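# Move a glass graduated cylinder from cart to bench

## Task

Take one graduated cylinder off the cart's top tray and leave it standing upright on the work surface of the bench that has shelves. Every other cylinder must also be standing at the end. No cylinder may tip over or touch the floor. The cylinders are glass, so a drop of more than a few centimetres or a hard knock breaks one, which is a failure. Afterwards the robot must let go and move away, and it must not tip over or be left leaning. The cylinder must stay put on its own, not be held in place by the robot.

## Robot and tools

ROBOT. TidyBot++: a wheeled base 0.54 m long, 0.50 m wide and 0.38 m high on four powered casters. It carries one seven-joint arm with a two-finger gripper. The shoulder sits 0.12 m ahead of the base centre and 0.68 m off the floor. Segments: upper arm 0.42 m, forearm 0.31 m, hand 0.31 m from wrist to the hand point. The arm starts folded with the hand pointing down. From that pose the hand reaches about 0.08 m past the front bumper and the elbow rises to about 1.15 m. A downward-pointing hand can reach no higher than about 0.94 m, and only close to the base. Cameras: base_camera (644x364, fixed on the base) and wrist_camera (644x476 fisheye, looking along the hand).

FRAMES. Base frame: origin on the floor below the base centre, x forward, y left, z up. hand_pose is given in it: the point between the finger pads, with its z axis running out along the fingers and its y axis along the closing line. The odometry frame is where the base frame was when the scene began. Heading is positive to the left, from -3.142 to 3.142. base_tilt is in degrees, positive when leaning forward or right.

execute_actions. Arguments: "actions", a list holding exactly one action or none, plus optional "cameras" ("base_camera", "wrist_camera" or "all"; omitted or null gives all, [] gives none). An empty list only reports state and images. An action may hold:
- "base": exactly one relative move, counted from where the base last reported itself. translate_m is metres, forward positive, -2 to 2. strafe_m is metres sideways, left positive, -2 to 2. rotate_rad is radians on the spot, counter-clockwise from above positive, -6.3 to 6.3.
- "joints": absolute target angles in radians by name, plus the gripper. joint_1_rad turns the whole arm about vertical, any angle, and positive is clockwise from above, opposite to rotate_rad. joint_2_rad is the shoulder, -2.249 to 2.249. joint_3_rad is upper-arm roll, any angle. joint_4_rad is the elbow, -2.579 to 2.579. joint_5_rad is forearm roll, any angle. joint_6_rad is the wrist, -2.099 to 2.099. joint_7_rad is hand roll, any angle; with the hand down, positive is counter-clockwise from above, and at 1.57 the fingers open left and right. gripper_pos runs 0 (open, about 85 mm gap) to 1 (closed). The gap is about 85 x (1 - gripper_pos) mm. Unbounded joints take the short way round, so larger turns need steps under half a turn. Done tolerances are ±0.039 for joints 1-4, ±0.056 for joints 5-7 and ±0.03 for the gripper.
- "speeds": optional lower top speeds for this action only. translate_m and strafe_m accept 0.05-0.5 m/s; rotate_rad accepts 0.1-1.57 rad/s. The top of each range is the default. A base move needing more than 8.667 s is refused, and no action may run past 15 s.
An unknown key or out-of-range value rejects the whole call and nothing moves. Joints left out may keep pushing to earlier targets.

PLANAR ARM MATH. With joint_1_rad 0, joint_3_rad 3.14 and joint_5_rad 0, the arm stays in the vertical plane of base x. Angles from vertical, with forward positive: upper arm = j2; forearm = j2 - j4; hand = j2 - j4 - j6. Forward reach from the shoulder is the sum of length x sin(angle). Height above the shoulder is the sum of length x cos(angle).

OTHER TOOLS. wait: "seconds" from 0 to 10; it commands nothing and returns state and images. zoom_image: "camera" plus "region" [x0, y0, x1, y1] in pixels of that camera's latest image, at most 504x504. read_manual: licence texts only. finished_scene: "scene" number; it ends that scene permanently, so only call it once the cylinder stands by itself and the robot has moved clear.

RESULTS. base_status and joint_status tell how the last motion ended. done: reached. For the base this only means the wheels turned the full amount, even if they slipped or were blocked. off_target: came to rest short and may still push. contact_stop / time_out: the target was dropped and it holds where it stopped. "joint command not followed" with a "cause:" line means the arm targets were withheld, e.g. to avoid self-collision; joints then read not_followed and may be retried on later actions. A stop line means the reply's later calls are skipped. on_its_own lists uncommanded motion. motor_effort gives percent of maximum, with the peak in brackets; readings are noisy. For the gripper at 1: done means nothing is held; off_target means an object stopped the fingers. "ARM HIT" means the arm struck the base or itself. MOTOR HOT appears from 60 °C; an OVER-TEMPERATURE FAULT at 75 °C makes the arm sag and marks keys limit_stop_at_motor_heat, which you should resend. A torque fault freezes the arm and gripper for 10 s. Limits are 104.5 N m for joints 1-4 and 51.3 N m for 5-7.

ACCURACY. Friction and sensor error leave the hand 1-2 cm off, more when the arm is stretched out. To correct, send each joint its last command plus (wanted minus read). Trust the images over hand_pose. Held loads make the arm sag; while holding, never command a joint to its current reading. Odometry drifts a few centimetres and degrees over many moves.

AVOID. Dropping or knocking the glass: lower the cylinder until it nearly touches the bench before opening. Driving while the arm is caught above about 0.8 m, which can tip the robot. Sideways shoves from a raised hand. Driving the base into furniture. Squeezing objects on the cart with the arm. Loose objects can get brief random pushes, so check the result again before finishing.

Each tool is called as name([rows], argument=value, ...), one row to a line, values as JSON.

## Session

execute_actions(actions=[])

Scene clock: 0.00 s.
base_odometry: x=+0.000 y=+0.000 heading=+0.000 (m, m, rad; odometry frame)
base_tilt: forward=-0.4 right=-0.1 (deg)
base_status: not commanded
joint_positions: joint_1_rad=-0.043 joint_2_rad=-0.341 joint_3_rad=+3.168 joint_4_rad=-2.502 joint_5_rad=-0.001 joint_6_rad=-0.910 joint_7_rad=+1.535 gripper_pos=+0.000
joint_status: not commanded
motor_effort: joint_1_rad=+0 joint_2_rad=-1 joint_3_rad=-1 joint_4_rad=+16 joint_5_rad=+0 joint_6_rad=+1 joint_7_rad=-1 (%)
hand_pose: x=+0.2617 y=+0.0049 z=+0.5931 quat_wxyz=(-0.006, +0.999, -0.010, +0.035) (m; base frame)
pictures: base_camera, wrist_camera
Images, in order (width x height): base_camera 644x364, wrist_camera 644x476.

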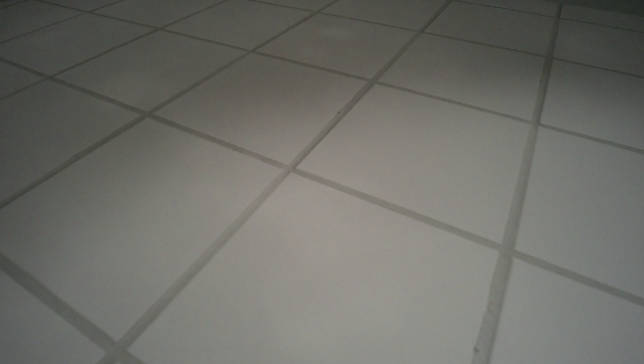

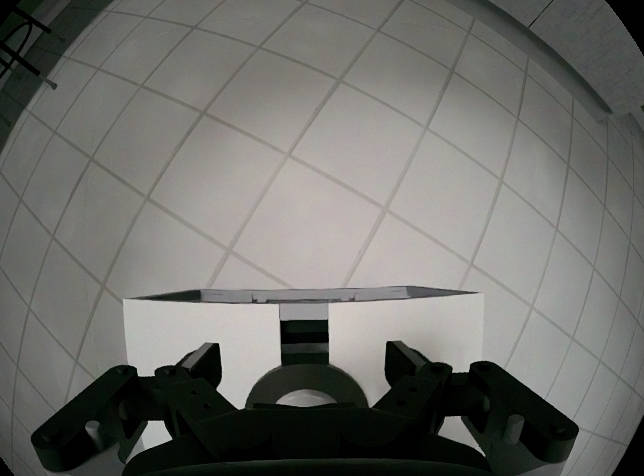

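execute_actions([
  {"joints":{"joint_6_rad":0.3,"joint_4_rad":-2.3}},
], cameras=["wrist_camera"])

execute_actions([
  {"base":{"rotate_rad":-1.6}},
], cameras=["wrist_camera"])

execute_actions([
  {"base":{"rotate_rad":3.2}},
], cameras=["wrist_camera"])

Scene clock: 1.80 s.
base_odometry: x=+0.000 y=+0.000 heading=+0.000 (m, m, rad; odometry frame)
base_tilt: forward=-0.4 right=-0.1 (deg)
base_status: not commanded
joint_positions: joint_1_rad=-0.043 joint_2_rad=-0.342 joint_3_rad=+3.168 joint_4_rad=-2.302 joint_5_rad=-0.001 joint_6_rad=+0.296 joint_7_rad=+1.535 gripper_pos=+0.000
joint_status: all done
motor_effort: joint_1_rad=+0(0) joint_2_rad=-7(7) joint_3_rad=-1(1) joint_4_rad=+23(23) joint_5_rad=+0(0) joint_6_rad=+9(9) joint_7_rad=-1(1) (%)
hand_pose: x=+0.5790 y=+0.0070 z=+0.9298 quat_wxyz=(-0.021, +0.739, -0.010, +0.673) (m; base frame)
pictures: wrist_camera
Images, in order (width x height): wrist_camera 644x476.

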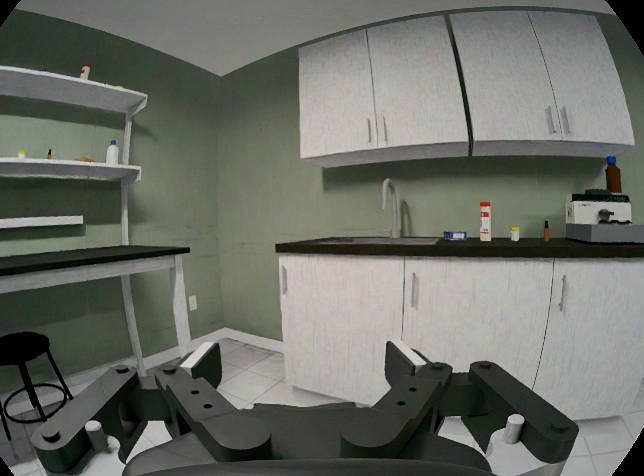

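Scene clock: 4.10 s.
base_odometry: x=+0.000 y=+0.000 heading=-1.600 (m, m, rad; odometry frame)
base_tilt: forward=-0.4 right=-0.1 (deg)
base_status: done
joint_positions: joint_1_rad=-0.043 joint_2_rad=-0.342 joint_3_rad=+3.169 joint_4_rad=-2.302 joint_5_rad=-0.001 joint_6_rad=+0.296 joint_7_rad=+1.535 gripper_pos=+0.000
joint_status: not commanded
motor_effort: joint_1_rad=+0(1) joint_2_rad=-7(8) joint_3_rad=+0(2) joint_4_rad=+23(23) joint_5_rad=+0(1) joint_6_rad=+9(9) joint_7_rad=+0(0) (%)
hand_pose: x=+0.5790 y=+0.0068 z=+0.9298 quat_wxyz=(-0.021, +0.739, -0.010, +0.673) (m; base frame)
pictures: wrist_camera
Images, in order (width x height): wrist_camera 644x476.

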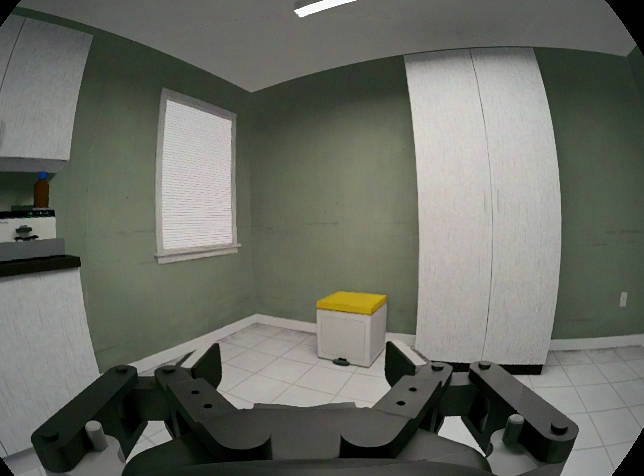

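Scene clock: 7.63 s.
base_odometry: x=+0.000 y=+0.000 heading=+1.600 (m, m, rad; odometry frame)
base_tilt: forward=-0.4 right=-0.1 (deg)
base_status: done
joint_positions: joint_1_rad=-0.043 joint_2_rad=-0.342 joint_3_rad=+3.169 joint_4_rad=-2.302 joint_5_rad=-0.001 joint_6_rad=+0.296 joint_7_rad=+1.535 gripper_pos=+0.000
joint_status: not commanded
motor_effort: joint_1_rad=+0(2) joint_2_rad=-7(8) joint_3_rad=+0(3) joint_4_rad=+23(23) joint_5_rad=+0(1) joint_6_rad=+9(9) joint_7_rad=+0(0) (%)
hand_pose: x=+0.5790 y=+0.0068 z=+0.9298 quat_wxyz=(-0.021, +0.739, -0.010, +0.673) (m; base frame)
pictures: wrist_camera
Images, in order (width x height): wrist_camera 644x476.

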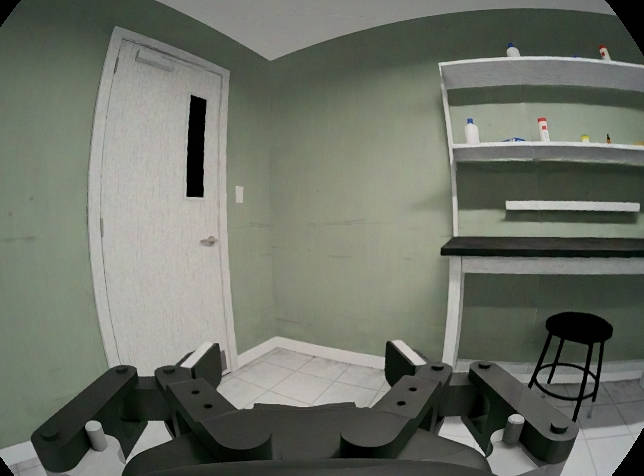

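execute_actions([
  {"base":{"rotate_rad":1.5}},
])

Scene clock: 9.93 s.
base_odometry: x=+0.000 y=+0.000 heading=+3.100 (m, m, rad; odometry frame)
base_tilt: forward=-0.4 right=-0.1 (deg)
base_status: done
joint_positions: joint_1_rad=-0.043 joint_2_rad=-0.342 joint_3_rad=+3.169 joint_4_rad=-2.302 joint_5_rad=-0.001 joint_6_rad=+0.296 joint_7_rad=+1.535 gripper_pos=+0.000
joint_status: not commanded
motor_effort: joint_1_rad=+0(1) joint_2_rad=-7(8) joint_3_rad=+0(2) joint_4_rad=+23(23) joint_5_rad=+0(1) joint_6_rad=+9(9) joint_7_rad=+0(0) (%)
hand_pose: x=+0.5790 y=+0.0069 z=+0.9298 quat_wxyz=(-0.021, +0.739, -0.010, +0.673) (m; base frame)
pictures: base_camera, wrist_camera
Images, in order (width x height): base_camera 644x364, wrist_camera 644x476.

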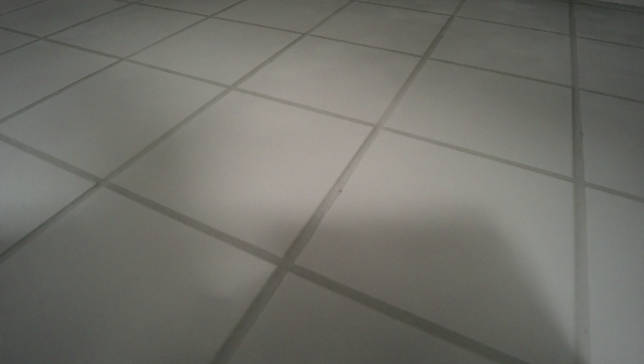

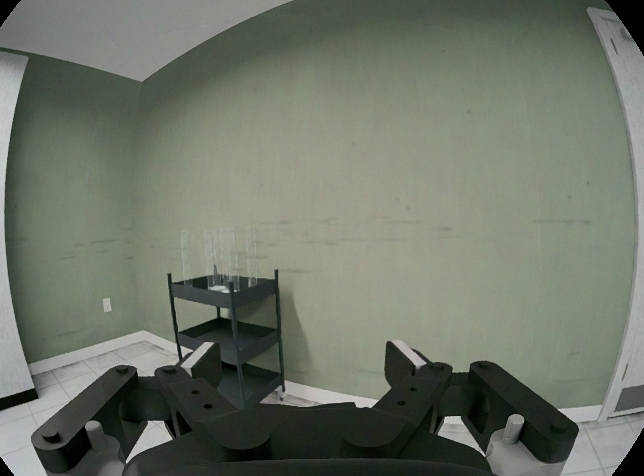

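execute_actions([
  {"base":{"rotate_rad":0.25}},
], cameras=[])

execute_actions([
  {"base":{"translate_m":0.45},"joints":{"joint_6_rad":0.0}},
], cameras=["wrist_camera"])

Scene clock: 11.27 s.
base_odometry: x=+0.000 y=+0.000 heading=-2.934 (m, m, rad; odometry frame)
base_tilt: forward=-0.4 right=-0.1 (deg)
base_status: done
joint_positions: joint_1_rad=-0.043 joint_2_rad=-0.342 joint_3_rad=+3.168 joint_4_rad=-2.302 joint_5_rad=-0.001 joint_6_rad=+0.296 joint_7_rad=+1.535 gripper_pos=+0.000
joint_status: not commanded
motor_effort: joint_1_rad=+0(1) joint_2_rad=-7(7) joint_3_rad=+0(2) joint_4_rad=+23(23) joint_5_rad=+0(0) joint_6_rad=+9(9) joint_7_rad=+0(1) (%)
hand_pose: x=+0.5790 y=+0.0070 z=+0.9298 quat_wxyz=(-0.021, +0.739, -0.010, +0.673) (m; base frame)
pictures: none
No camera images: the call's "cameras" was empty. Leave "cameras" out to get every camera's image.

Scene clock: 13.53 s.
base_odometry: x=-0.440 y=-0.093 heading=-2.933 (m, m, rad; odometry frame)
base_tilt: forward=-0.4 right=-0.2 (deg)
base_status: done
joint_positions: joint_1_rad=-0.043 joint_2_rad=-0.339 joint_3_rad=+3.168 joint_4_rad=-2.307 joint_5_rad=-0.001 joint_6_rad=+0.005 joint_7_rad=+1.535 gripper_pos=+0.000
joint_status: all done
motor_effort: joint_1_rad=+0(0) joint_2_rad=-6(9) joint_3_rad=+0(0) joint_4_rad=+22(26) joint_5_rad=+0(0) joint_6_rad=+9(10) joint_7_rad=+0(0) (%)
hand_pose: x=+0.5568 y=+0.0076 z=+0.8381 quat_wxyz=(-0.019, +0.831, -0.011, +0.555) (m; base frame)
pictures: wrist_camera
Images, in order (width x height): wrist_camera 644x476.

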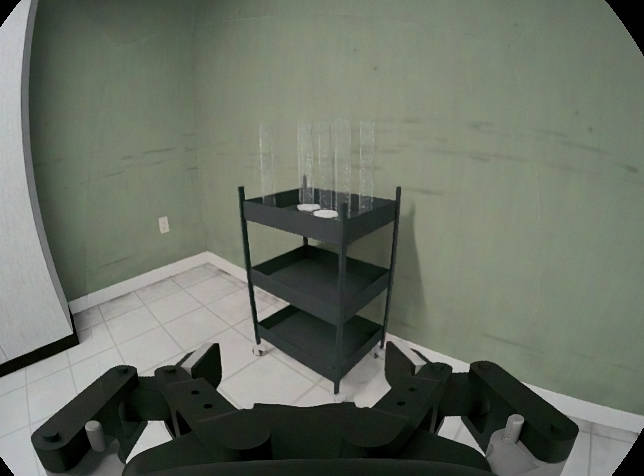

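execute_actions([
  {"base":{"translate_m":0.2}},
], cameras=["wrist_camera"])

zoom_image(camera="wrist_camera", region=[200,60,460,260])

Scene clock: 15.70 s.
base_odometry: x=-0.636 y=-0.135 heading=-2.933 (m, m, rad; odometry frame)
base_tilt: forward=-0.4 right=-0.2 (deg)
base_status: done
joint_positions: joint_1_rad=-0.043 joint_2_rad=-0.337 joint_3_rad=+3.168 joint_4_rad=-2.307 joint_5_rad=-0.001 joint_6_rad=+0.005 joint_7_rad=+1.535 gripper_pos=+0.000
joint_status: not commanded
motor_effort: joint_1_rad=-1(0) joint_2_rad=-7(10) joint_3_rad=+0(0) joint_4_rad=+23(23) joint_5_rad=+0(0) joint_6_rad=+9(9) joint_7_rad=+0(1) (%)
hand_pose: x=+0.5572 y=+0.0076 z=+0.8370 quat_wxyz=(-0.019, +0.832, -0.011, +0.554) (m; base frame)
pictures: wrist_camera
Images, in order (width x height): wrist_camera 644x476.

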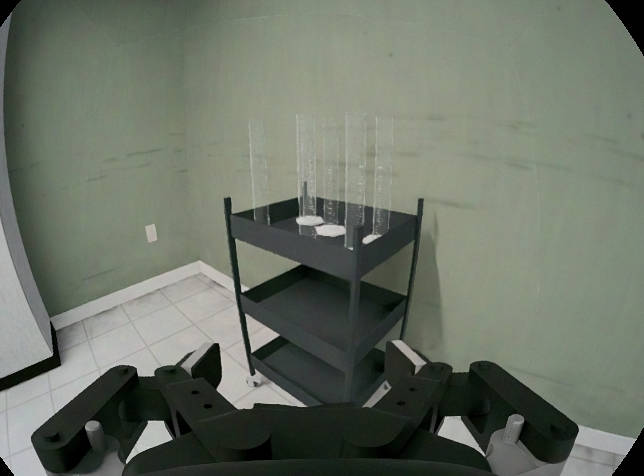

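Region (200, 60, 460, 260) of wrist_camera's 644x476 image, scaled by 1.938; it fills the top 388 rows of this view, and the rest is white.

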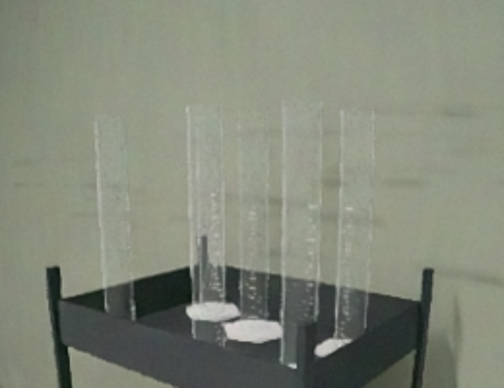

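execute_actions([
  {"base":{"strafe_m":-0.075},"joints":{"joint_2_rad":0.3,"joint_4_rad":-2.065,"joint_6_rad":0.794,"gripper_pos":0.2},"speeds":{"strafe_m":0.1}},
])

Scene clock: 18.27 s.
base_odometry: x=-0.652 y=-0.061 heading=-2.933 (m, m, rad; odometry frame)
base_tilt: forward=-0.4 right=-0.1 (deg)
base_status: done
joint_positions: joint_1_rad=-0.043 joint_2_rad=+0.296 joint_3_rad=+3.168 joint_4_rad=-2.082 joint_5_rad=-0.001 joint_6_rad=+0.768 joint_7_rad=+1.535 gripper_pos=+0.200
joint_status: all done
motor_effort: joint_1_rad=+0(2) joint_2_rad=-24(25) joint_3_rad=+0(1) joint_4_rad=+19(24) joint_5_rad=+0(0) joint_6_rad=+9(10) joint_7_rad=-1(0) (%)
hand_pose: x=+0.7703 y=+0.0134 z=+0.8447 quat_wxyz=(-0.015, +0.721, -0.005, +0.693) (m; base frame)
pictures: base_camera, wrist_camera
Images, in order (width x height): base_camera 644x364, wrist_camera 644x476.

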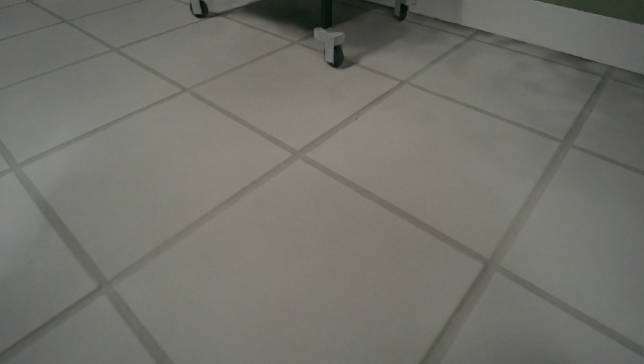

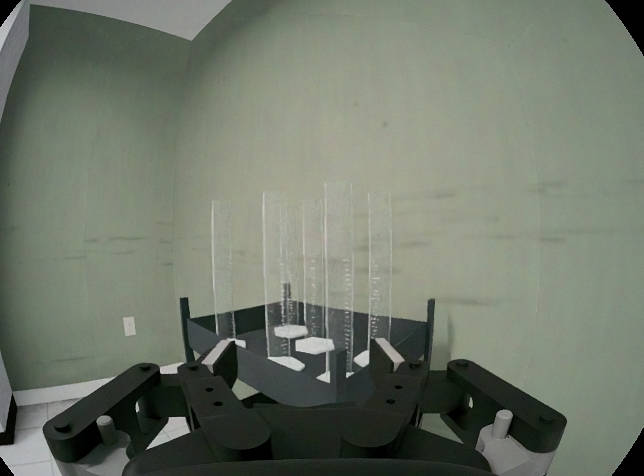

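execute_actions([
  {"base":{"strafe_m":-0.035},"joints":{"joint_2_rad":0.28,"joint_4_rad":-2.05,"joint_6_rad":0.79},"speeds":{"strafe_m":0.1}},
], cameras=[])

execute_actions([
  {"base":{"translate_m":0.09},"speeds":{"translate_m":0.1}},
], cameras=["wrist_camera"])

Scene clock: 19.40 s.
base_odometry: x=-0.659 y=-0.027 heading=-2.933 (m, m, rad; odometry frame)
base_tilt: forward=-0.4 right=-0.1 (deg)
base_status: done
joint_positions: joint_1_rad=-0.043 joint_2_rad=+0.287 joint_3_rad=+3.168 joint_4_rad=-2.064 joint_5_rad=-0.001 joint_6_rad=+0.768 joint_7_rad=+1.535 gripper_pos=+0.200
joint_status: all done
motor_effort: joint_1_rad=+0(3) joint_2_rad=-25(26) joint_3_rad=-2(1) joint_4_rad=+19(20) joint_5_rad=+0(0) joint_6_rad=+9(11) joint_7_rad=+0(0) (%)
hand_pose: x=+0.7729 y=+0.0136 z=+0.8600 quat_wxyz=(-0.016, +0.712, -0.005, +0.702) (m; base frame)
pictures: none
No camera images: the call's "cameras" was empty. Leave "cameras" out to get every camera's image.

Scene clock: 20.87 s.
base_odometry: x=-0.747 y=-0.046 heading=-2.933 (m, m, rad; odometry frame)
base_tilt: forward=-0.4 right=-0.1 (deg)
base_status: done
joint_positions: joint_1_rad=-0.043 joint_2_rad=+0.284 joint_3_rad=+3.168 joint_4_rad=-2.063 joint_5_rad=-0.001 joint_6_rad=+0.768 joint_7_rad=+1.535 gripper_pos=+0.200
joint_status: not commanded
motor_effort: joint_1_rad=+0(0) joint_2_rad=-25(27) joint_3_rad=-1(1) joint_4_rad=+19(22) joint_5_rad=+0(0) joint_6_rad=+9(10) joint_7_rad=+0(1) (%)
hand_pose: x=+0.7727 y=+0.0136 z=+0.8633 quat_wxyz=(-0.016, +0.710, -0.005, +0.704) (m; base frame)
pictures: wrist_camera
Images, in order (width x height): wrist_camera 644x476.

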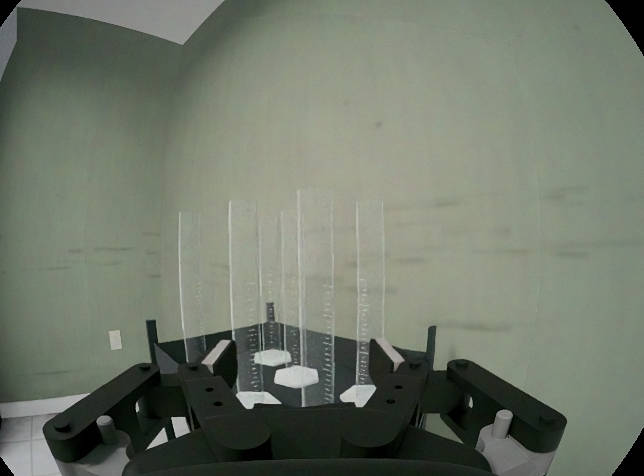

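execute_actions([
  {"base":{"strafe_m":-0.01},"speeds":{"strafe_m":0.05}},
], cameras=[])

execute_actions([
  {"base":{"translate_m":0.075},"speeds":{"translate_m":0.06}},
], cameras=["wrist_camera"])

Scene clock: 21.70 s.
base_odometry: x=-0.750 y=-0.036 heading=-2.933 (m, m, rad; odometry frame)
base_tilt: forward=-0.4 right=-0.1 (deg)
base_status: done
joint_positions: joint_1_rad=-0.042 joint_2_rad=+0.284 joint_3_rad=+3.168 joint_4_rad=-2.062 joint_5_rad=-0.001 joint_6_rad=+0.768 joint_7_rad=+1.535 gripper_pos=+0.200
joint_status: not commanded
motor_effort: joint_1_rad=-1(3) joint_2_rad=-25(25) joint_3_rad=-1(2) joint_4_rad=+19(19) joint_5_rad=+0(1) joint_6_rad=+10(10) joint_7_rad=+0(0) (%)
hand_pose: x=+0.7727 y=+0.0134 z=+0.8633 quat_wxyz=(-0.016, +0.710, -0.005, +0.704) (m; base frame)
pictures: none
No camera images: the call's "cameras" was empty. Leave "cameras" out to get every camera's image.

Scene clock: 23.43 s.
base_odometry: x=-0.823 y=-0.051 heading=-2.933 (m, m, rad; odometry frame)
base_tilt: forward=-0.4 right=-0.1 (deg)
base_status: done
joint_positions: joint_1_rad=-0.042 joint_2_rad=+0.283 joint_3_rad=+3.168 joint_4_rad=-2.062 joint_5_rad=-0.001 joint_6_rad=+0.768 joint_7_rad=+1.535 gripper_pos=+0.200
joint_status: not commanded
motor_effort: joint_1_rad=+0(1) joint_2_rad=-24(26) joint_3_rad=+0(1) joint_4_rad=+20(20) joint_5_rad=+0(0) joint_6_rad=+9(10) joint_7_rad=+0(0) (%)
hand_pose: x=+0.7727 y=+0.0134 z=+0.8642 quat_wxyz=(-0.016, +0.709, -0.005, +0.705) (m; base frame)
pictures: wrist_camera
Images, in order (width x height): wrist_camera 644x476.

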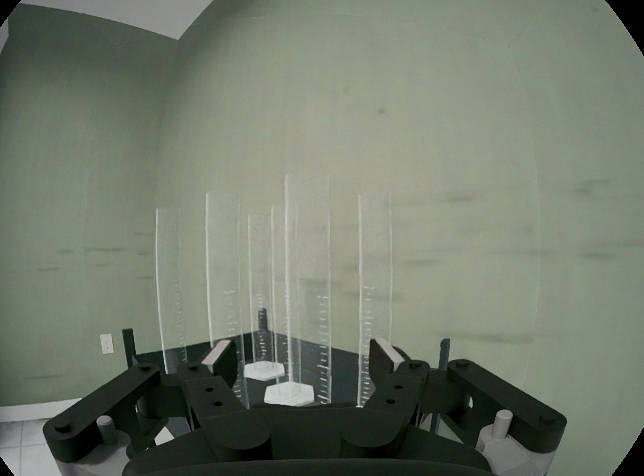

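execute_actions([
  {"base":{"translate_m":0.045},"speeds":{"translate_m":0.05}},
], cameras=["wrist_camera"])

Scene clock: 24.97 s.
base_odometry: x=-0.867 y=-0.061 heading=-2.933 (m, m, rad; odometry frame)
base_tilt: forward=-0.4 right=-0.1 (deg)
base_status: done
joint_positions: joint_1_rad=-0.042 joint_2_rad=+0.282 joint_3_rad=+3.168 joint_4_rad=-2.062 joint_5_rad=-0.001 joint_6_rad=+0.768 joint_7_rad=+1.535 gripper_pos=+0.200
joint_status: not commanded
motor_effort: joint_1_rad=+0(2) joint_2_rad=-24(27) joint_3_rad=+0(1) joint_4_rad=+19(20) joint_5_rad=+0(0) joint_6_rad=+10(10) joint_7_rad=-1(0) (%)
hand_pose: x=+0.7727 y=+0.0134 z=+0.8647 quat_wxyz=(-0.016, +0.709, -0.005, +0.705) (m; base frame)
pictures: wrist_camera
Images, in order (width x height): wrist_camera 644x476.

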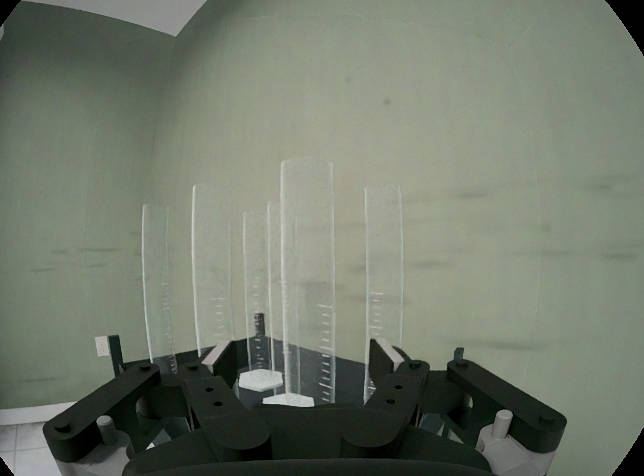

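execute_actions([
  {"base":{"translate_m":0.015},"speeds":{"translate_m":0.05}},
], cameras=[])

execute_actions([
  {"joints":{"gripper_pos":1.0}},
], cameras=["wrist_camera"])

Scene clock: 25.90 s.
base_odometry: x=-0.882 y=-0.064 heading=-2.933 (m, m, rad; odometry frame)
base_tilt: forward=-0.4 right=-0.2 (deg)
base_status: done
joint_positions: joint_1_rad=-0.042 joint_2_rad=+0.282 joint_3_rad=+3.168 joint_4_rad=-2.061 joint_5_rad=-0.001 joint_6_rad=+0.768 joint_7_rad=+1.535 gripper_pos=+0.200
joint_status: not commanded
motor_effort: joint_1_rad=+0(1) joint_2_rad=-24(27) joint_3_rad=+0(2) joint_4_rad=+19(20) joint_5_rad=+0(0) joint_6_rad=+9(9) joint_7_rad=+0(0) (%)
hand_pose: x=+0.7727 y=+0.0134 z=+0.8652 quat_wxyz=(-0.016, +0.709, -0.005, +0.705) (m; base frame)
pictures: none
No camera images: the call's "cameras" was empty. Leave "cameras" out to get every camera's image.

Scene clock: 26.90 s.
base_odometry: x=-0.882 y=-0.064 heading=-2.933 (m, m, rad; odometry frame)
base_tilt: forward=-0.4 right=-0.1 (deg)
base_status: not commanded
joint_positions: joint_1_rad=-0.042 joint_2_rad=+0.282 joint_3_rad=+3.168 joint_4_rad=-2.061 joint_5_rad=-0.001 joint_6_rad=+0.768 joint_7_rad=+1.535 gripper_pos=+0.999
joint_status: all done
motor_effort: joint_1_rad=+0(0) joint_2_rad=-24(25) joint_3_rad=+0(0) joint_4_rad=+19(19) joint_5_rad=+0(0) joint_6_rad=+9(9) joint_7_rad=+0(0) (%)
hand_pose: x=+0.7727 y=+0.0134 z=+0.8652 quat_wxyz=(-0.016, +0.709, -0.005, +0.705) (m; base frame)
pictures: wrist_camera
Images, in order (width x height): wrist_camera 644x476.

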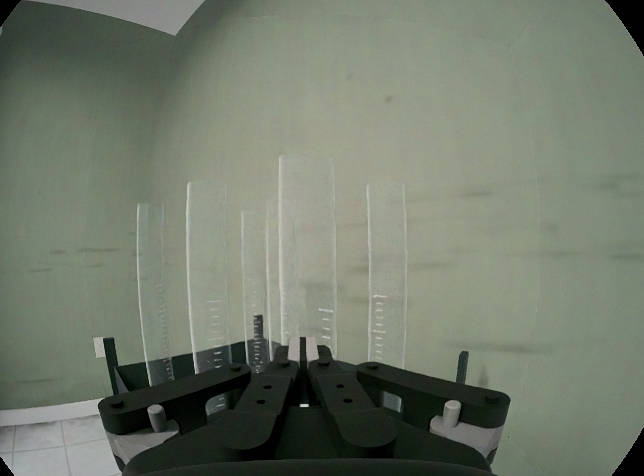

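execute_actions([
  {"joints":{"gripper_pos":0.15}},
], cameras=[])

execute_actions([
  {"base":{"translate_m":0.055},"speeds":{"translate_m":0.05}},
], cameras=["wrist_camera"])

Scene clock: 28.13 s.
base_odometry: x=-0.882 y=-0.064 heading=-2.933 (m, m, rad; odometry frame)
base_tilt: forward=-0.4 right=-0.1 (deg)
base_status: not commanded
joint_positions: joint_1_rad=-0.042 joint_2_rad=+0.282 joint_3_rad=+3.168 joint_4_rad=-2.061 joint_5_rad=-0.001 joint_6_rad=+0.768 joint_7_rad=+1.535 gripper_pos=+0.150
joint_status: all done
motor_effort: joint_1_rad=+0(0) joint_2_rad=-24(24) joint_3_rad=+0(0) joint_4_rad=+19(20) joint_5_rad=+0(0) joint_6_rad=+9(9) joint_7_rad=+0(0) (%)
hand_pose: x=+0.7727 y=+0.0134 z=+0.8652 quat_wxyz=(-0.016, +0.709, -0.005, +0.705) (m; base frame)
pictures: none
No camera images: the call's "cameras" was empty. Leave "cameras" out to get every camera's image.

Scene clock: 29.70 s.
base_odometry: x=-0.936 y=-0.075 heading=-2.933 (m, m, rad; odometry frame)
base_tilt: forward=-0.4 right=-0.2 (deg)
base_status: done
joint_positions: joint_1_rad=-0.042 joint_2_rad=+0.282 joint_3_rad=+3.168 joint_4_rad=-2.061 joint_5_rad=-0.001 joint_6_rad=+0.768 joint_7_rad=+1.535 gripper_pos=+0.150
joint_status: not commanded
motor_effort: joint_1_rad=+0(1) joint_2_rad=-24(27) joint_3_rad=+0(1) joint_4_rad=+19(20) joint_5_rad=+0(0) joint_6_rad=+8(10) joint_7_rad=-1(0) (%)
hand_pose: x=+0.7727 y=+0.0134 z=+0.8656 quat_wxyz=(-0.016, +0.708, -0.005, +0.706) (m; base frame)
pictures: wrist_camera
Images, in order (width x height): wrist_camera 644x476.

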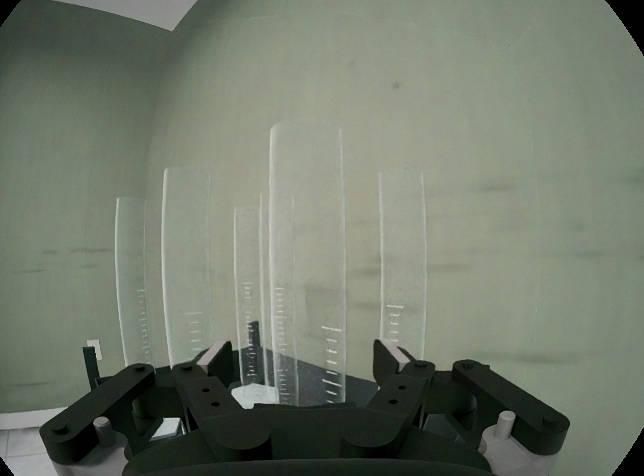

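execute_actions([
  {"base":{"translate_m":0.032},"speeds":{"translate_m":0.05}},
], cameras=["wrist_camera"])

execute_actions([
  {"joints":{"gripper_pos":1.0}},
], cameras=["wrist_camera"])

Scene clock: 31.03 s.
base_odometry: x=-0.968 y=-0.081 heading=-2.934 (m, m, rad; odometry frame)
base_tilt: forward=-0.4 right=-0.2 (deg)
base_status: done
joint_positions: joint_1_rad=-0.042 joint_2_rad=+0.281 joint_3_rad=+3.168 joint_4_rad=-2.061 joint_5_rad=-0.001 joint_6_rad=+0.768 joint_7_rad=+1.535 gripper_pos=+0.150
joint_status: not commanded
motor_effort: joint_1_rad=-1(1) joint_2_rad=-24(26) joint_3_rad=+1(0) joint_4_rad=+19(21) joint_5_rad=+0(0) joint_6_rad=+9(9) joint_7_rad=-1(0) (%)
hand_pose: x=+0.7727 y=+0.0134 z=+0.8659 quat_wxyz=(-0.016, +0.708, -0.005, +0.706) (m; base frame)
pictures: wrist_camera
Images, in order (width x height): wrist_camera 644x476.

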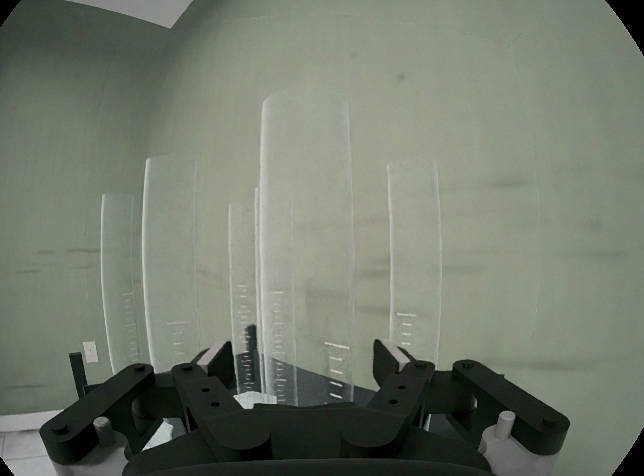

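Scene clock: 32.07 s.
base_odometry: x=-0.968 y=-0.081 heading=-2.934 (m, m, rad; odometry frame)
base_tilt: forward=-0.4 right=-0.1 (deg)
base_status: not commanded
joint_positions: joint_1_rad=-0.042 joint_2_rad=+0.281 joint_3_rad=+3.168 joint_4_rad=-2.061 joint_5_rad=-0.001 joint_6_rad=+0.768 joint_7_rad=+1.535 gripper_pos=+0.552
joint_status: gripper_pos off_target (ended at +0.552, target +1.000)
motor_effort: joint_1_rad=+0(1) joint_2_rad=-25(25) joint_3_rad=-1(1) joint_4_rad=+21(21) joint_5_rad=+0(0) joint_6_rad=+10(10) joint_7_rad=+0(0) (%)
hand_pose: x=+0.7727 y=+0.0134 z=+0.8659 quat_wxyz=(-0.016, +0.708, -0.005, +0.706) (m; base frame)
pictures: wrist_camera
Images, in order (width x height): wrist_camera 644x476.

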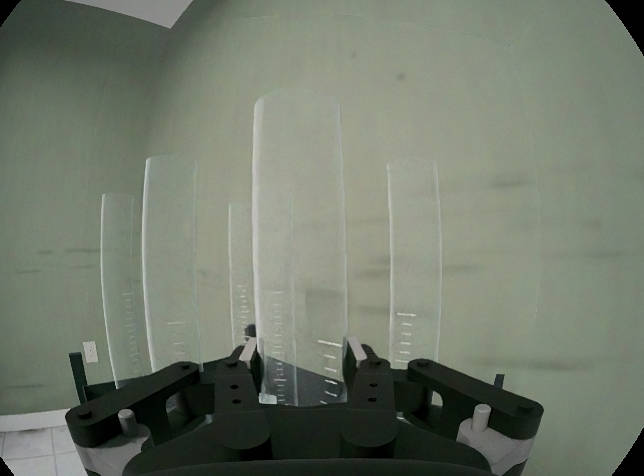

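execute_actions([
  {"joints":{"joint_2_rad":0.2,"joint_4_rad":-1.93,"joint_6_rad":0.55}},
], cameras=[])

execute_actions([
  {"joints":{"joint_2_rad":0.114,"joint_4_rad":-1.777,"joint_6_rad":0.31}},
], cameras=["wrist_camera"])

Scene clock: 33.50 s.
base_odometry: x=-0.968 y=-0.081 heading=-2.934 (m, m, rad; odometry frame)
base_tilt: forward=-0.4 right=-0.1 (deg)
base_status: not commanded
joint_positions: joint_1_rad=-0.042 joint_2_rad=+0.215 joint_3_rad=+3.168 joint_4_rad=-1.952 joint_5_rad=-0.001 joint_6_rad=+0.564 joint_7_rad=+1.535 gripper_pos=+0.552
joint_status: all done
motor_effort: joint_1_rad=+0(0) joint_2_rad=-26(28) joint_3_rad=-1(0) joint_4_rad=+24(24) joint_5_rad=+0(0) joint_6_rad=+11(12) joint_7_rad=+0(0) (%)
hand_pose: x=+0.7802 y=+0.0132 z=+0.9058 quat_wxyz=(-0.016, +0.719, -0.006, +0.695) (m; base frame)
pictures: none
No camera images: the call's "cameras" was empty. Leave "cameras" out to get every camera's image.

Scene clock: 34.63 s.
base_odometry: x=-0.968 y=-0.081 heading=-2.934 (m, m, rad; odometry frame)
base_tilt: forward=-0.4 right=-0.1 (deg)
base_status: not commanded
joint_positions: joint_1_rad=-0.042 joint_2_rad=+0.125 joint_3_rad=+3.168 joint_4_rad=-1.797 joint_5_rad=-0.001 joint_6_rad=+0.325 joint_7_rad=+1.535 gripper_pos=+0.552
joint_status: all done
motor_effort: joint_1_rad=+0(0) joint_2_rad=-25(28) joint_3_rad=+0(1) joint_4_rad=+26(26) joint_5_rad=+0(0) joint_6_rad=+11(13) joint_7_rad=-1(1) (%)
hand_pose: x=+0.7781 y=+0.0127 z=+0.9827 quat_wxyz=(-0.017, +0.716, -0.006, +0.697) (m; base frame)
pictures: wrist_camera
Images, in order (width x height): wrist_camera 644x476.

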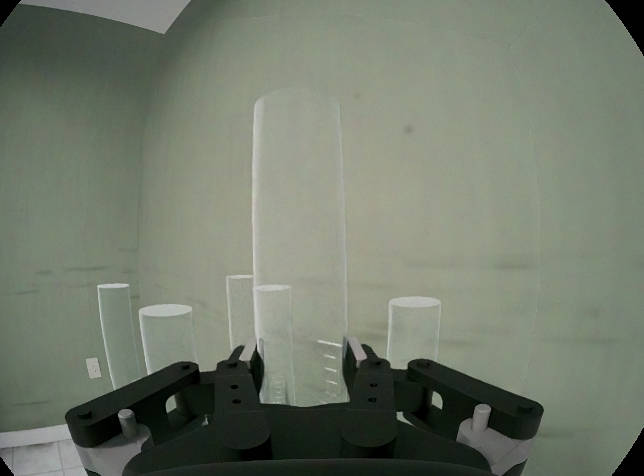

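execute_actions([
  {"joints":{"joint_2_rad":0.08,"joint_4_rad":-1.55,"joint_6_rad":0.07}},
], cameras=[])

execute_actions([
  {"joints":{"joint_2_rad":0.06,"joint_4_rad":-1.32,"joint_6_rad":-0.17}},
], cameras=[])

execute_actions([
  {"base":{"translate_m":-0.5},"speeds":{"translate_m":0.25}},
], cameras=[])

execute_actions([
  {"base":{"rotate_rad":-1.3},"speeds":{"rotate_rad":0.5}},
])

Scene clock: 36.17 s.
base_odometry: x=-0.968 y=-0.081 heading=-2.934 (m, m, rad; odometry frame)
base_tilt: forward=-0.4 right=-0.1 (deg)
base_status: not commanded
joint_positions: joint_1_rad=-0.042 joint_2_rad=+0.096 joint_3_rad=+3.168 joint_4_rad=-1.573 joint_5_rad=-0.001 joint_6_rad=+0.085 joint_7_rad=+1.535 gripper_pos=+0.552
joint_status: all done
motor_effort: joint_1_rad=-1(0) joint_2_rad=-24(26) joint_3_rad=+1(0) joint_4_rad=+27(28) joint_5_rad=+0(0) joint_6_rad=+11(12) joint_7_rad=+0(0) (%)
hand_pose: x=+0.7838 y=+0.0128 z=+1.0659 quat_wxyz=(-0.017, +0.712, -0.007, +0.702) (m; base frame)
pictures: none
No camera images: the call's "cameras" was empty. Leave "cameras" out to get every camera's image.

Scene clock: 37.40 s.
base_odometry: x=-0.968 y=-0.081 heading=-2.934 (m, m, rad; odometry frame)
base_tilt: forward=-0.4 right=-0.2 (deg)
base_status: not commanded
joint_positions: joint_1_rad=-0.042 joint_2_rad=+0.076 joint_3_rad=+3.168 joint_4_rad=-1.343 joint_5_rad=-0.001 joint_6_rad=-0.155 joint_7_rad=+1.535 gripper_pos=+0.552
joint_status: all done
motor_effort: joint_1_rad=+0(0) joint_2_rad=-24(26) joint_3_rad=+0(1) joint_4_rad=+27(28) joint_5_rad=+0(0) joint_6_rad=+11(11) joint_7_rad=+0(0) (%)
hand_pose: x=+0.7731 y=+0.0126 z=+1.1482 quat_wxyz=(-0.018, +0.708, -0.007, +0.706) (m; base frame)
pictures: none
No camera images: the call's "cameras" was empty. Leave "cameras" out to get every camera's image.

Scene clock: 40.27 s.
base_odometry: x=-0.479 y=+0.022 heading=-2.934 (m, m, rad; odometry frame)
base_tilt: forward=-0.4 right=-0.1 (deg)
base_status: done
joint_positions: joint_1_rad=-0.042 joint_2_rad=+0.070 joint_3_rad=+3.168 joint_4_rad=-1.343 joint_5_rad=-0.001 joint_6_rad=-0.159 joint_7_rad=+1.535 gripper_pos=+0.552
joint_status: not commanded
motor_effort: joint_1_rad=+0(2) joint_2_rad=-24(28) joint_3_rad=+0(1) joint_4_rad=+27(28) joint_5_rad=+0(0) joint_6_rad=+11(11) joint_7_rad=-1(0) (%)
hand_pose: x=+0.7702 y=+0.0125 z=+1.1511 quat_wxyz=(-0.018, +0.707, -0.007, +0.707) (m; base frame)
pictures: none
No camera images: the call's "cameras" was empty. Leave "cameras" out to get every camera's image.

Scene clock: 43.53 s.
base_odometry: x=-0.479 y=+0.022 heading=+2.050 (m, m, rad; odometry frame)
base_tilt: forward=-0.4 right=-0.1 (deg)
base_status: done
joint_positions: joint_1_rad=-0.040 joint_2_rad=+0.070 joint_3_rad=+3.170 joint_4_rad=-1.343 joint_5_rad=-0.001 joint_6_rad=-0.159 joint_7_rad=+1.535 gripper_pos=+0.552
joint_status: not commanded
motor_effort: joint_1_rad=+0(4) joint_2_rad=-24(24) joint_3_rad=+0(3) joint_4_rad=+27(27) joint_5_rad=+0(1) joint_6_rad=+11(11) joint_7_rad=+0(0) (%)
hand_pose: x=+0.7703 y=+0.0102 z=+1.1510 quat_wxyz=(-0.017, +0.707, -0.008, +0.707) (m; base frame)
pictures: base_camera, wrist_camera
Images, in order (width x height): base_camera 644x364, wrist_camera 644x476.

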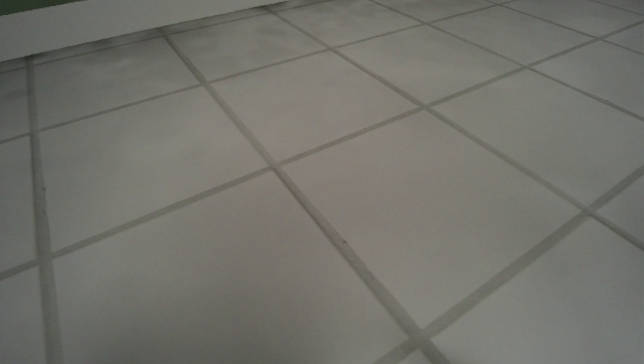

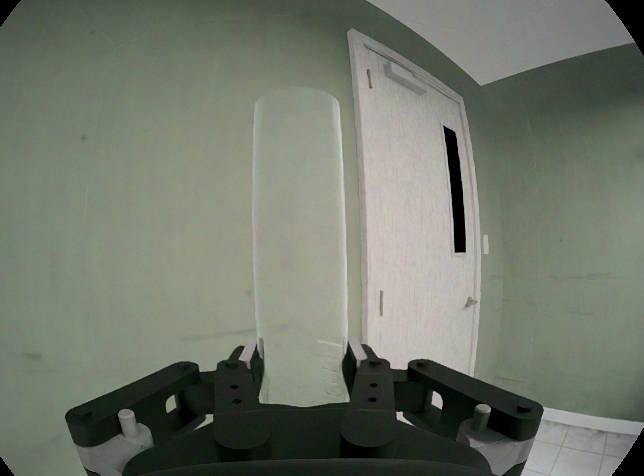

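execute_actions([
  {"base":{"rotate_rad":-1.0},"speeds":{"rotate_rad":0.5}},
])

Scene clock: 46.37 s.
base_odometry: x=-0.479 y=+0.022 heading=+1.050 (m, m, rad; odometry frame)
base_tilt: forward=-0.4 right=-0.1 (deg)
base_status: done
joint_positions: joint_1_rad=-0.040 joint_2_rad=+0.070 joint_3_rad=+3.170 joint_4_rad=-1.343 joint_5_rad=-0.001 joint_6_rad=-0.159 joint_7_rad=+1.535 gripper_pos=+0.552
joint_status: not commanded
motor_effort: joint_1_rad=-1(3) joint_2_rad=-23(24) joint_3_rad=+0(3) joint_4_rad=+27(27) joint_5_rad=+0(1) joint_6_rad=+11(11) joint_7_rad=+0(0) (%)
hand_pose: x=+0.7703 y=+0.0104 z=+1.1510 quat_wxyz=(-0.017, +0.707, -0.008, +0.707) (m; base frame)
pictures: base_camera, wrist_camera
Images, in order (width x height): base_camera 644x364, wrist_camera 644x476.

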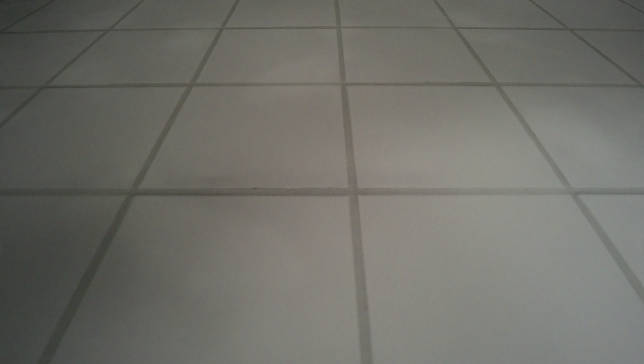

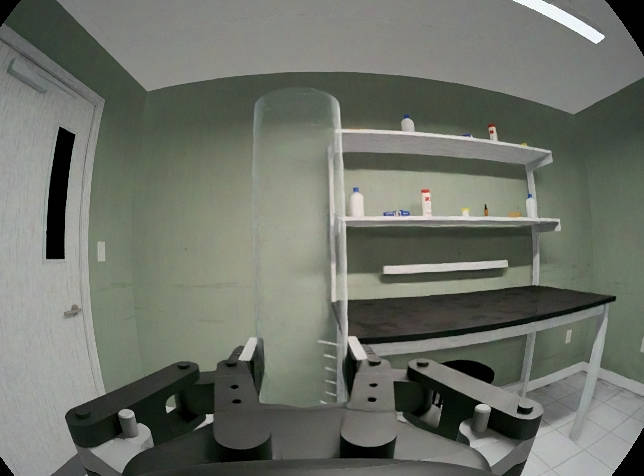

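execute_actions([
  {"base":{"strafe_m":-0.4},"speeds":{"strafe_m":0.25}},
], cameras=[])

execute_actions([
  {"base":{"translate_m":0.5},"speeds":{"translate_m":0.25}},
])

Scene clock: 49.17 s.
base_odometry: x=-0.132 y=-0.177 heading=+1.049 (m, m, rad; odometry frame)
base_tilt: forward=-0.4 right=-0.1 (deg)
base_status: done
joint_positions: joint_1_rad=-0.041 joint_2_rad=+0.070 joint_3_rad=+3.170 joint_4_rad=-1.343 joint_5_rad=-0.001 joint_6_rad=-0.159 joint_7_rad=+1.535 gripper_pos=+0.552
joint_status: not commanded
motor_effort: joint_1_rad=-1(4) joint_2_rad=-24(24) joint_3_rad=-1(3) joint_4_rad=+27(27) joint_5_rad=+0(1) joint_6_rad=+11(11) joint_7_rad=+0(1) (%)
hand_pose: x=+0.7703 y=+0.0106 z=+1.1510 quat_wxyz=(-0.017, +0.707, -0.008, +0.707) (m; base frame)
pictures: none
No camera images: the call's "cameras" was empty. Leave "cameras" out to get every camera's image.

Scene clock: 52.03 s.
base_odometry: x=+0.118 y=+0.256 heading=+1.049 (m, m, rad; odometry frame)
base_tilt: forward=-0.4 right=-0.1 (deg)
base_status: done
joint_positions: joint_1_rad=-0.041 joint_2_rad=+0.075 joint_3_rad=+3.170 joint_4_rad=-1.342 joint_5_rad=-0.001 joint_6_rad=-0.160 joint_7_rad=+1.535 gripper_pos=+0.552
joint_status: not commanded
motor_effort: joint_1_rad=+0(2) joint_2_rad=-23(27) joint_3_rad=+1(1) joint_4_rad=+27(29) joint_5_rad=+0(0) joint_6_rad=+11(12) joint_7_rad=+0(0) (%)
hand_pose: x=+0.7726 y=+0.0107 z=+1.1476 quat_wxyz=(-0.017, +0.709, -0.008, +0.705) (m; base frame)
pictures: base_camera, wrist_camera
Images, in order (width x height): base_camera 644x364, wrist_camera 644x476.

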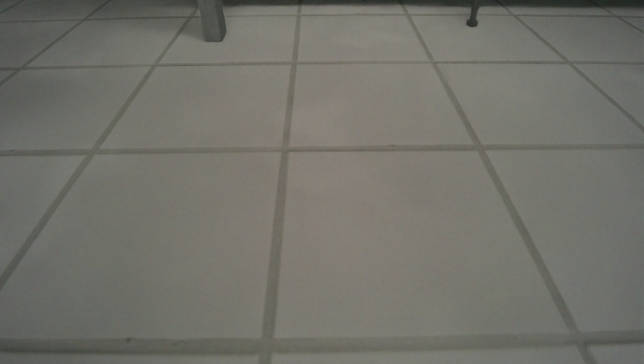

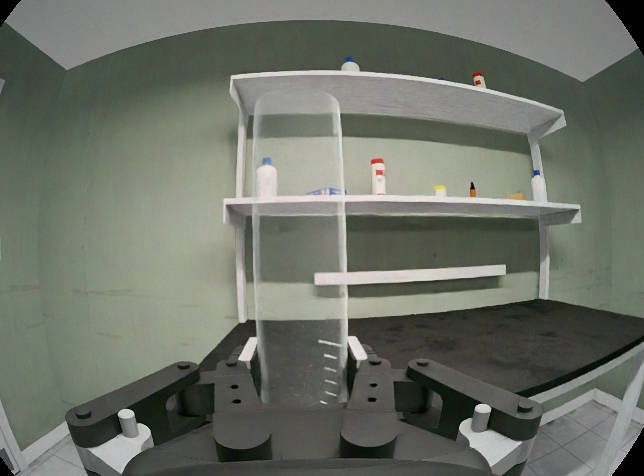

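execute_actions([
  {"base":{"strafe_m":-0.12},"speeds":{"strafe_m":0.15}},
], cameras=[])

execute_actions([
  {"base":{"translate_m":0.12},"speeds":{"translate_m":0.1}},
])

Scene clock: 53.77 s.
base_odometry: x=+0.222 y=+0.197 heading=+1.049 (m, m, rad; odometry frame)
base_tilt: forward=-0.4 right=-0.1 (deg)
base_status: done
joint_positions: joint_1_rad=-0.041 joint_2_rad=+0.075 joint_3_rad=+3.170 joint_4_rad=-1.342 joint_5_rad=-0.001 joint_6_rad=-0.160 joint_7_rad=+1.535 gripper_pos=+0.552
joint_status: not commanded
motor_effort: joint_1_rad=-1(3) joint_2_rad=-23(25) joint_3_rad=+0(2) joint_4_rad=+27(28) joint_5_rad=+0(0) joint_6_rad=+11(12) joint_7_rad=+0(0) (%)
hand_pose: x=+0.7726 y=+0.0109 z=+1.1475 quat_wxyz=(-0.017, +0.709, -0.008, +0.705) (m; base frame)
pictures: none
No camera images: the call's "cameras" was empty. Leave "cameras" out to get every camera's image.

Scene clock: 55.50 s.
base_odometry: x=+0.282 y=+0.301 heading=+1.049 (m, m, rad; odometry frame)
base_tilt: forward=-0.4 right=-0.1 (deg)
base_status: done
joint_positions: joint_1_rad=-0.041 joint_2_rad=+0.075 joint_3_rad=+3.170 joint_4_rad=-1.342 joint_5_rad=-0.001 joint_6_rad=-0.161 joint_7_rad=+1.535 gripper_pos=+0.552
joint_status: not commanded
motor_effort: joint_1_rad=+0(1) joint_2_rad=-24(27) joint_3_rad=-1(0) joint_4_rad=+27(29) joint_5_rad=+0(0) joint_6_rad=+11(12) joint_7_rad=+0(0) (%)
hand_pose: x=+0.7726 y=+0.0109 z=+1.1474 quat_wxyz=(-0.017, +0.710, -0.008, +0.704) (m; base frame)
pictures: base_camera, wrist_camera
Images, in order (width x height): base_camera 644x364, wrist_camera 644x476.

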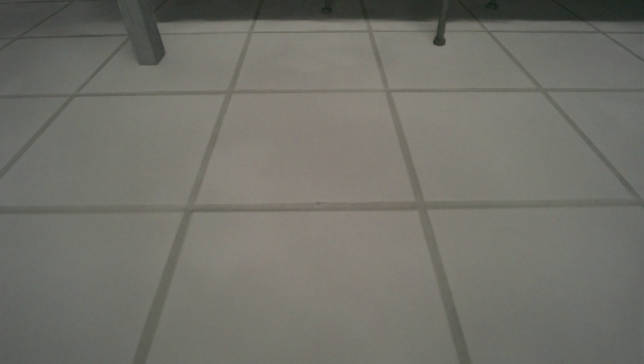

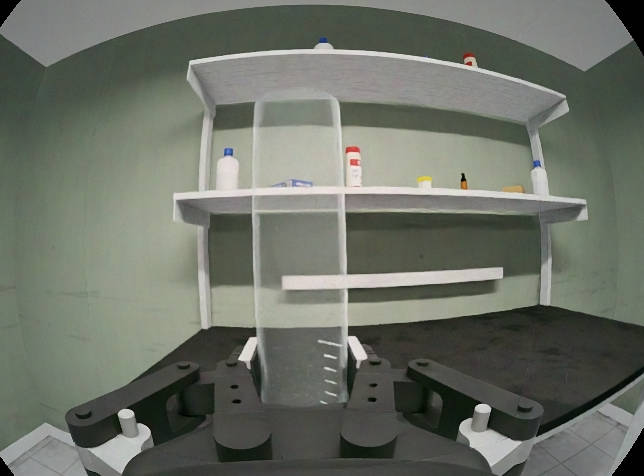

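execute_actions([
  {"joints":{"joint_2_rad":0.14,"joint_4_rad":-0.95,"joint_6_rad":-0.48}},
], cameras=[])

execute_actions([
  {"base":{"translate_m":0.25},"speeds":{"translate_m":0.08}},
])

Scene clock: 57.50 s.
base_odometry: x=+0.282 y=+0.301 heading=+1.049 (m, m, rad; odometry frame)
base_tilt: forward=-0.4 right=-0.1 (deg)
base_status: not commanded
joint_positions: joint_1_rad=-0.041 joint_2_rad=+0.138 joint_3_rad=+3.170 joint_4_rad=-0.976 joint_5_rad=-0.001 joint_6_rad=-0.465 joint_7_rad=+1.535 gripper_pos=+0.552
joint_status: all done
motor_effort: joint_1_rad=+0(0) joint_2_rad=-24(25) joint_3_rad=+0(1) joint_4_rad=+25(28) joint_5_rad=+0(0) joint_6_rad=+11(12) joint_7_rad=+0(0) (%)
hand_pose: x=+0.7702 y=+0.0123 z=+1.2352 quat_wxyz=(-0.016, +0.710, -0.007, +0.704) (m; base frame)
pictures: none
No camera images: the call's "cameras" was empty. Leave "cameras" out to get every camera's image.

Scene clock: 61.10 s.
base_odometry: x=+0.407 y=+0.518 heading=+1.049 (m, m, rad; odometry frame)
base_tilt: forward=-0.4 right=-0.1 (deg)
base_status: done
joint_positions: joint_1_rad=-0.041 joint_2_rad=+0.150 joint_3_rad=+3.170 joint_4_rad=-0.975 joint_5_rad=-0.001 joint_6_rad=-0.467 joint_7_rad=+1.535 gripper_pos=+0.552
joint_status: not commanded
motor_effort: joint_1_rad=+0(1) joint_2_rad=-24(27) joint_3_rad=-1(1) joint_4_rad=+25(26) joint_5_rad=+0(0) joint_6_rad=+11(12) joint_7_rad=+0(1) (%)
hand_pose: x=+0.7771 y=+0.0126 z=+1.2266 quat_wxyz=(-0.016, +0.715, -0.007, +0.699) (m; base frame)
pictures: base_camera, wrist_camera
Images, in order (width x height): base_camera 644x364, wrist_camera 644x476.

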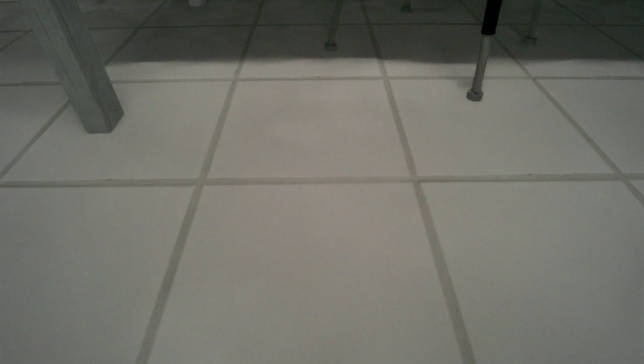

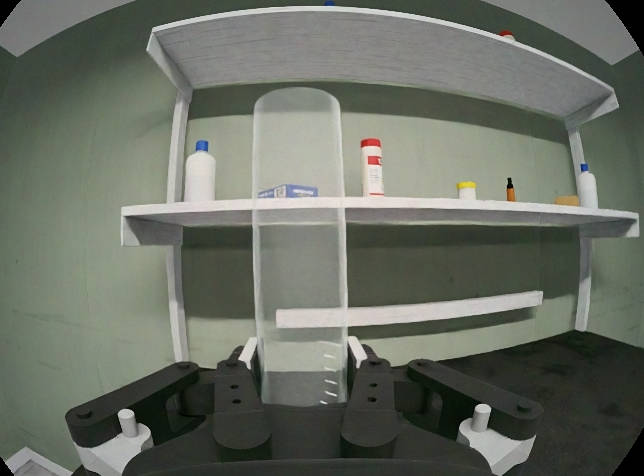

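execute_actions([
  {"base":{"translate_m":0.06},"speeds":{"translate_m":0.06}},
], cameras=[])

execute_actions([
  {"joints":{"joint_2_rad":0.10,"joint_4_rad":-1.17,"joint_6_rad":-0.30}},
])

Scene clock: 62.83 s.
base_odometry: x=+0.437 y=+0.570 heading=+1.048 (m, m, rad; odometry frame)
base_tilt: forward=-0.4 right=-0.1 (deg)
base_status: done
joint_positions: joint_1_rad=-0.041 joint_2_rad=+0.152 joint_3_rad=+3.170 joint_4_rad=-0.975 joint_5_rad=-0.001 joint_6_rad=-0.467 joint_7_rad=+1.535 gripper_pos=+0.552
joint_status: not commanded
motor_effort: joint_1_rad=-1(1) joint_2_rad=-26(28) joint_3_rad=-1(0) joint_4_rad=+26(26) joint_5_rad=+0(0) joint_6_rad=+12(12) joint_7_rad=+0(1) (%)
hand_pose: x=+0.7780 y=+0.0126 z=+1.2253 quat_wxyz=(-0.016, +0.715, -0.007, +0.699) (m; base frame)
pictures: none
No camera images: the call's "cameras" was empty. Leave "cameras" out to get every camera's image.

Scene clock: 64.30 s.
base_odometry: x=+0.437 y=+0.570 heading=+1.048 (m, m, rad; odometry frame)
base_tilt: forward=-0.4 right=-0.1 (deg)
base_status: not commanded
joint_positions: joint_1_rad=-0.041 joint_2_rad=+0.125 joint_3_rad=+3.170 joint_4_rad=-1.173 joint_5_rad=-0.001 joint_6_rad=-0.341 joint_7_rad=+1.535 gripper_pos=+0.552
joint_status: all done
motor_effort: joint_1_rad=+0(0) joint_2_rad=-25(27) joint_3_rad=+0(0) joint_4_rad=+27(28) joint_5_rad=+0(0) joint_6_rad=+11(12) joint_7_rad=+0(1) (%)
hand_pose: x=+0.7848 y=+0.0120 z=+1.1627 quat_wxyz=(-0.016, +0.731, -0.007, +0.682) (m; base frame)
pictures: base_camera, wrist_camera
Images, in order (width x height): base_camera 644x364, wrist_camera 644x476.

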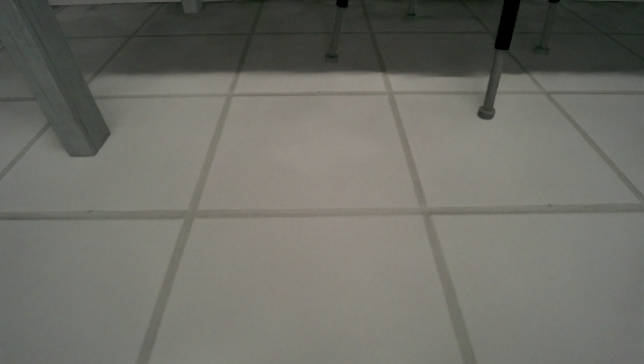

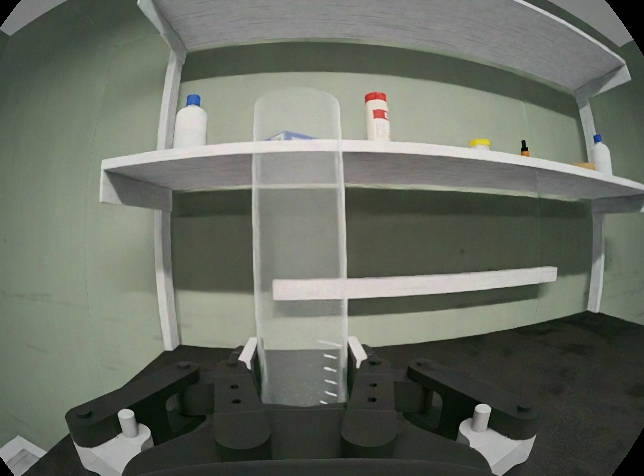

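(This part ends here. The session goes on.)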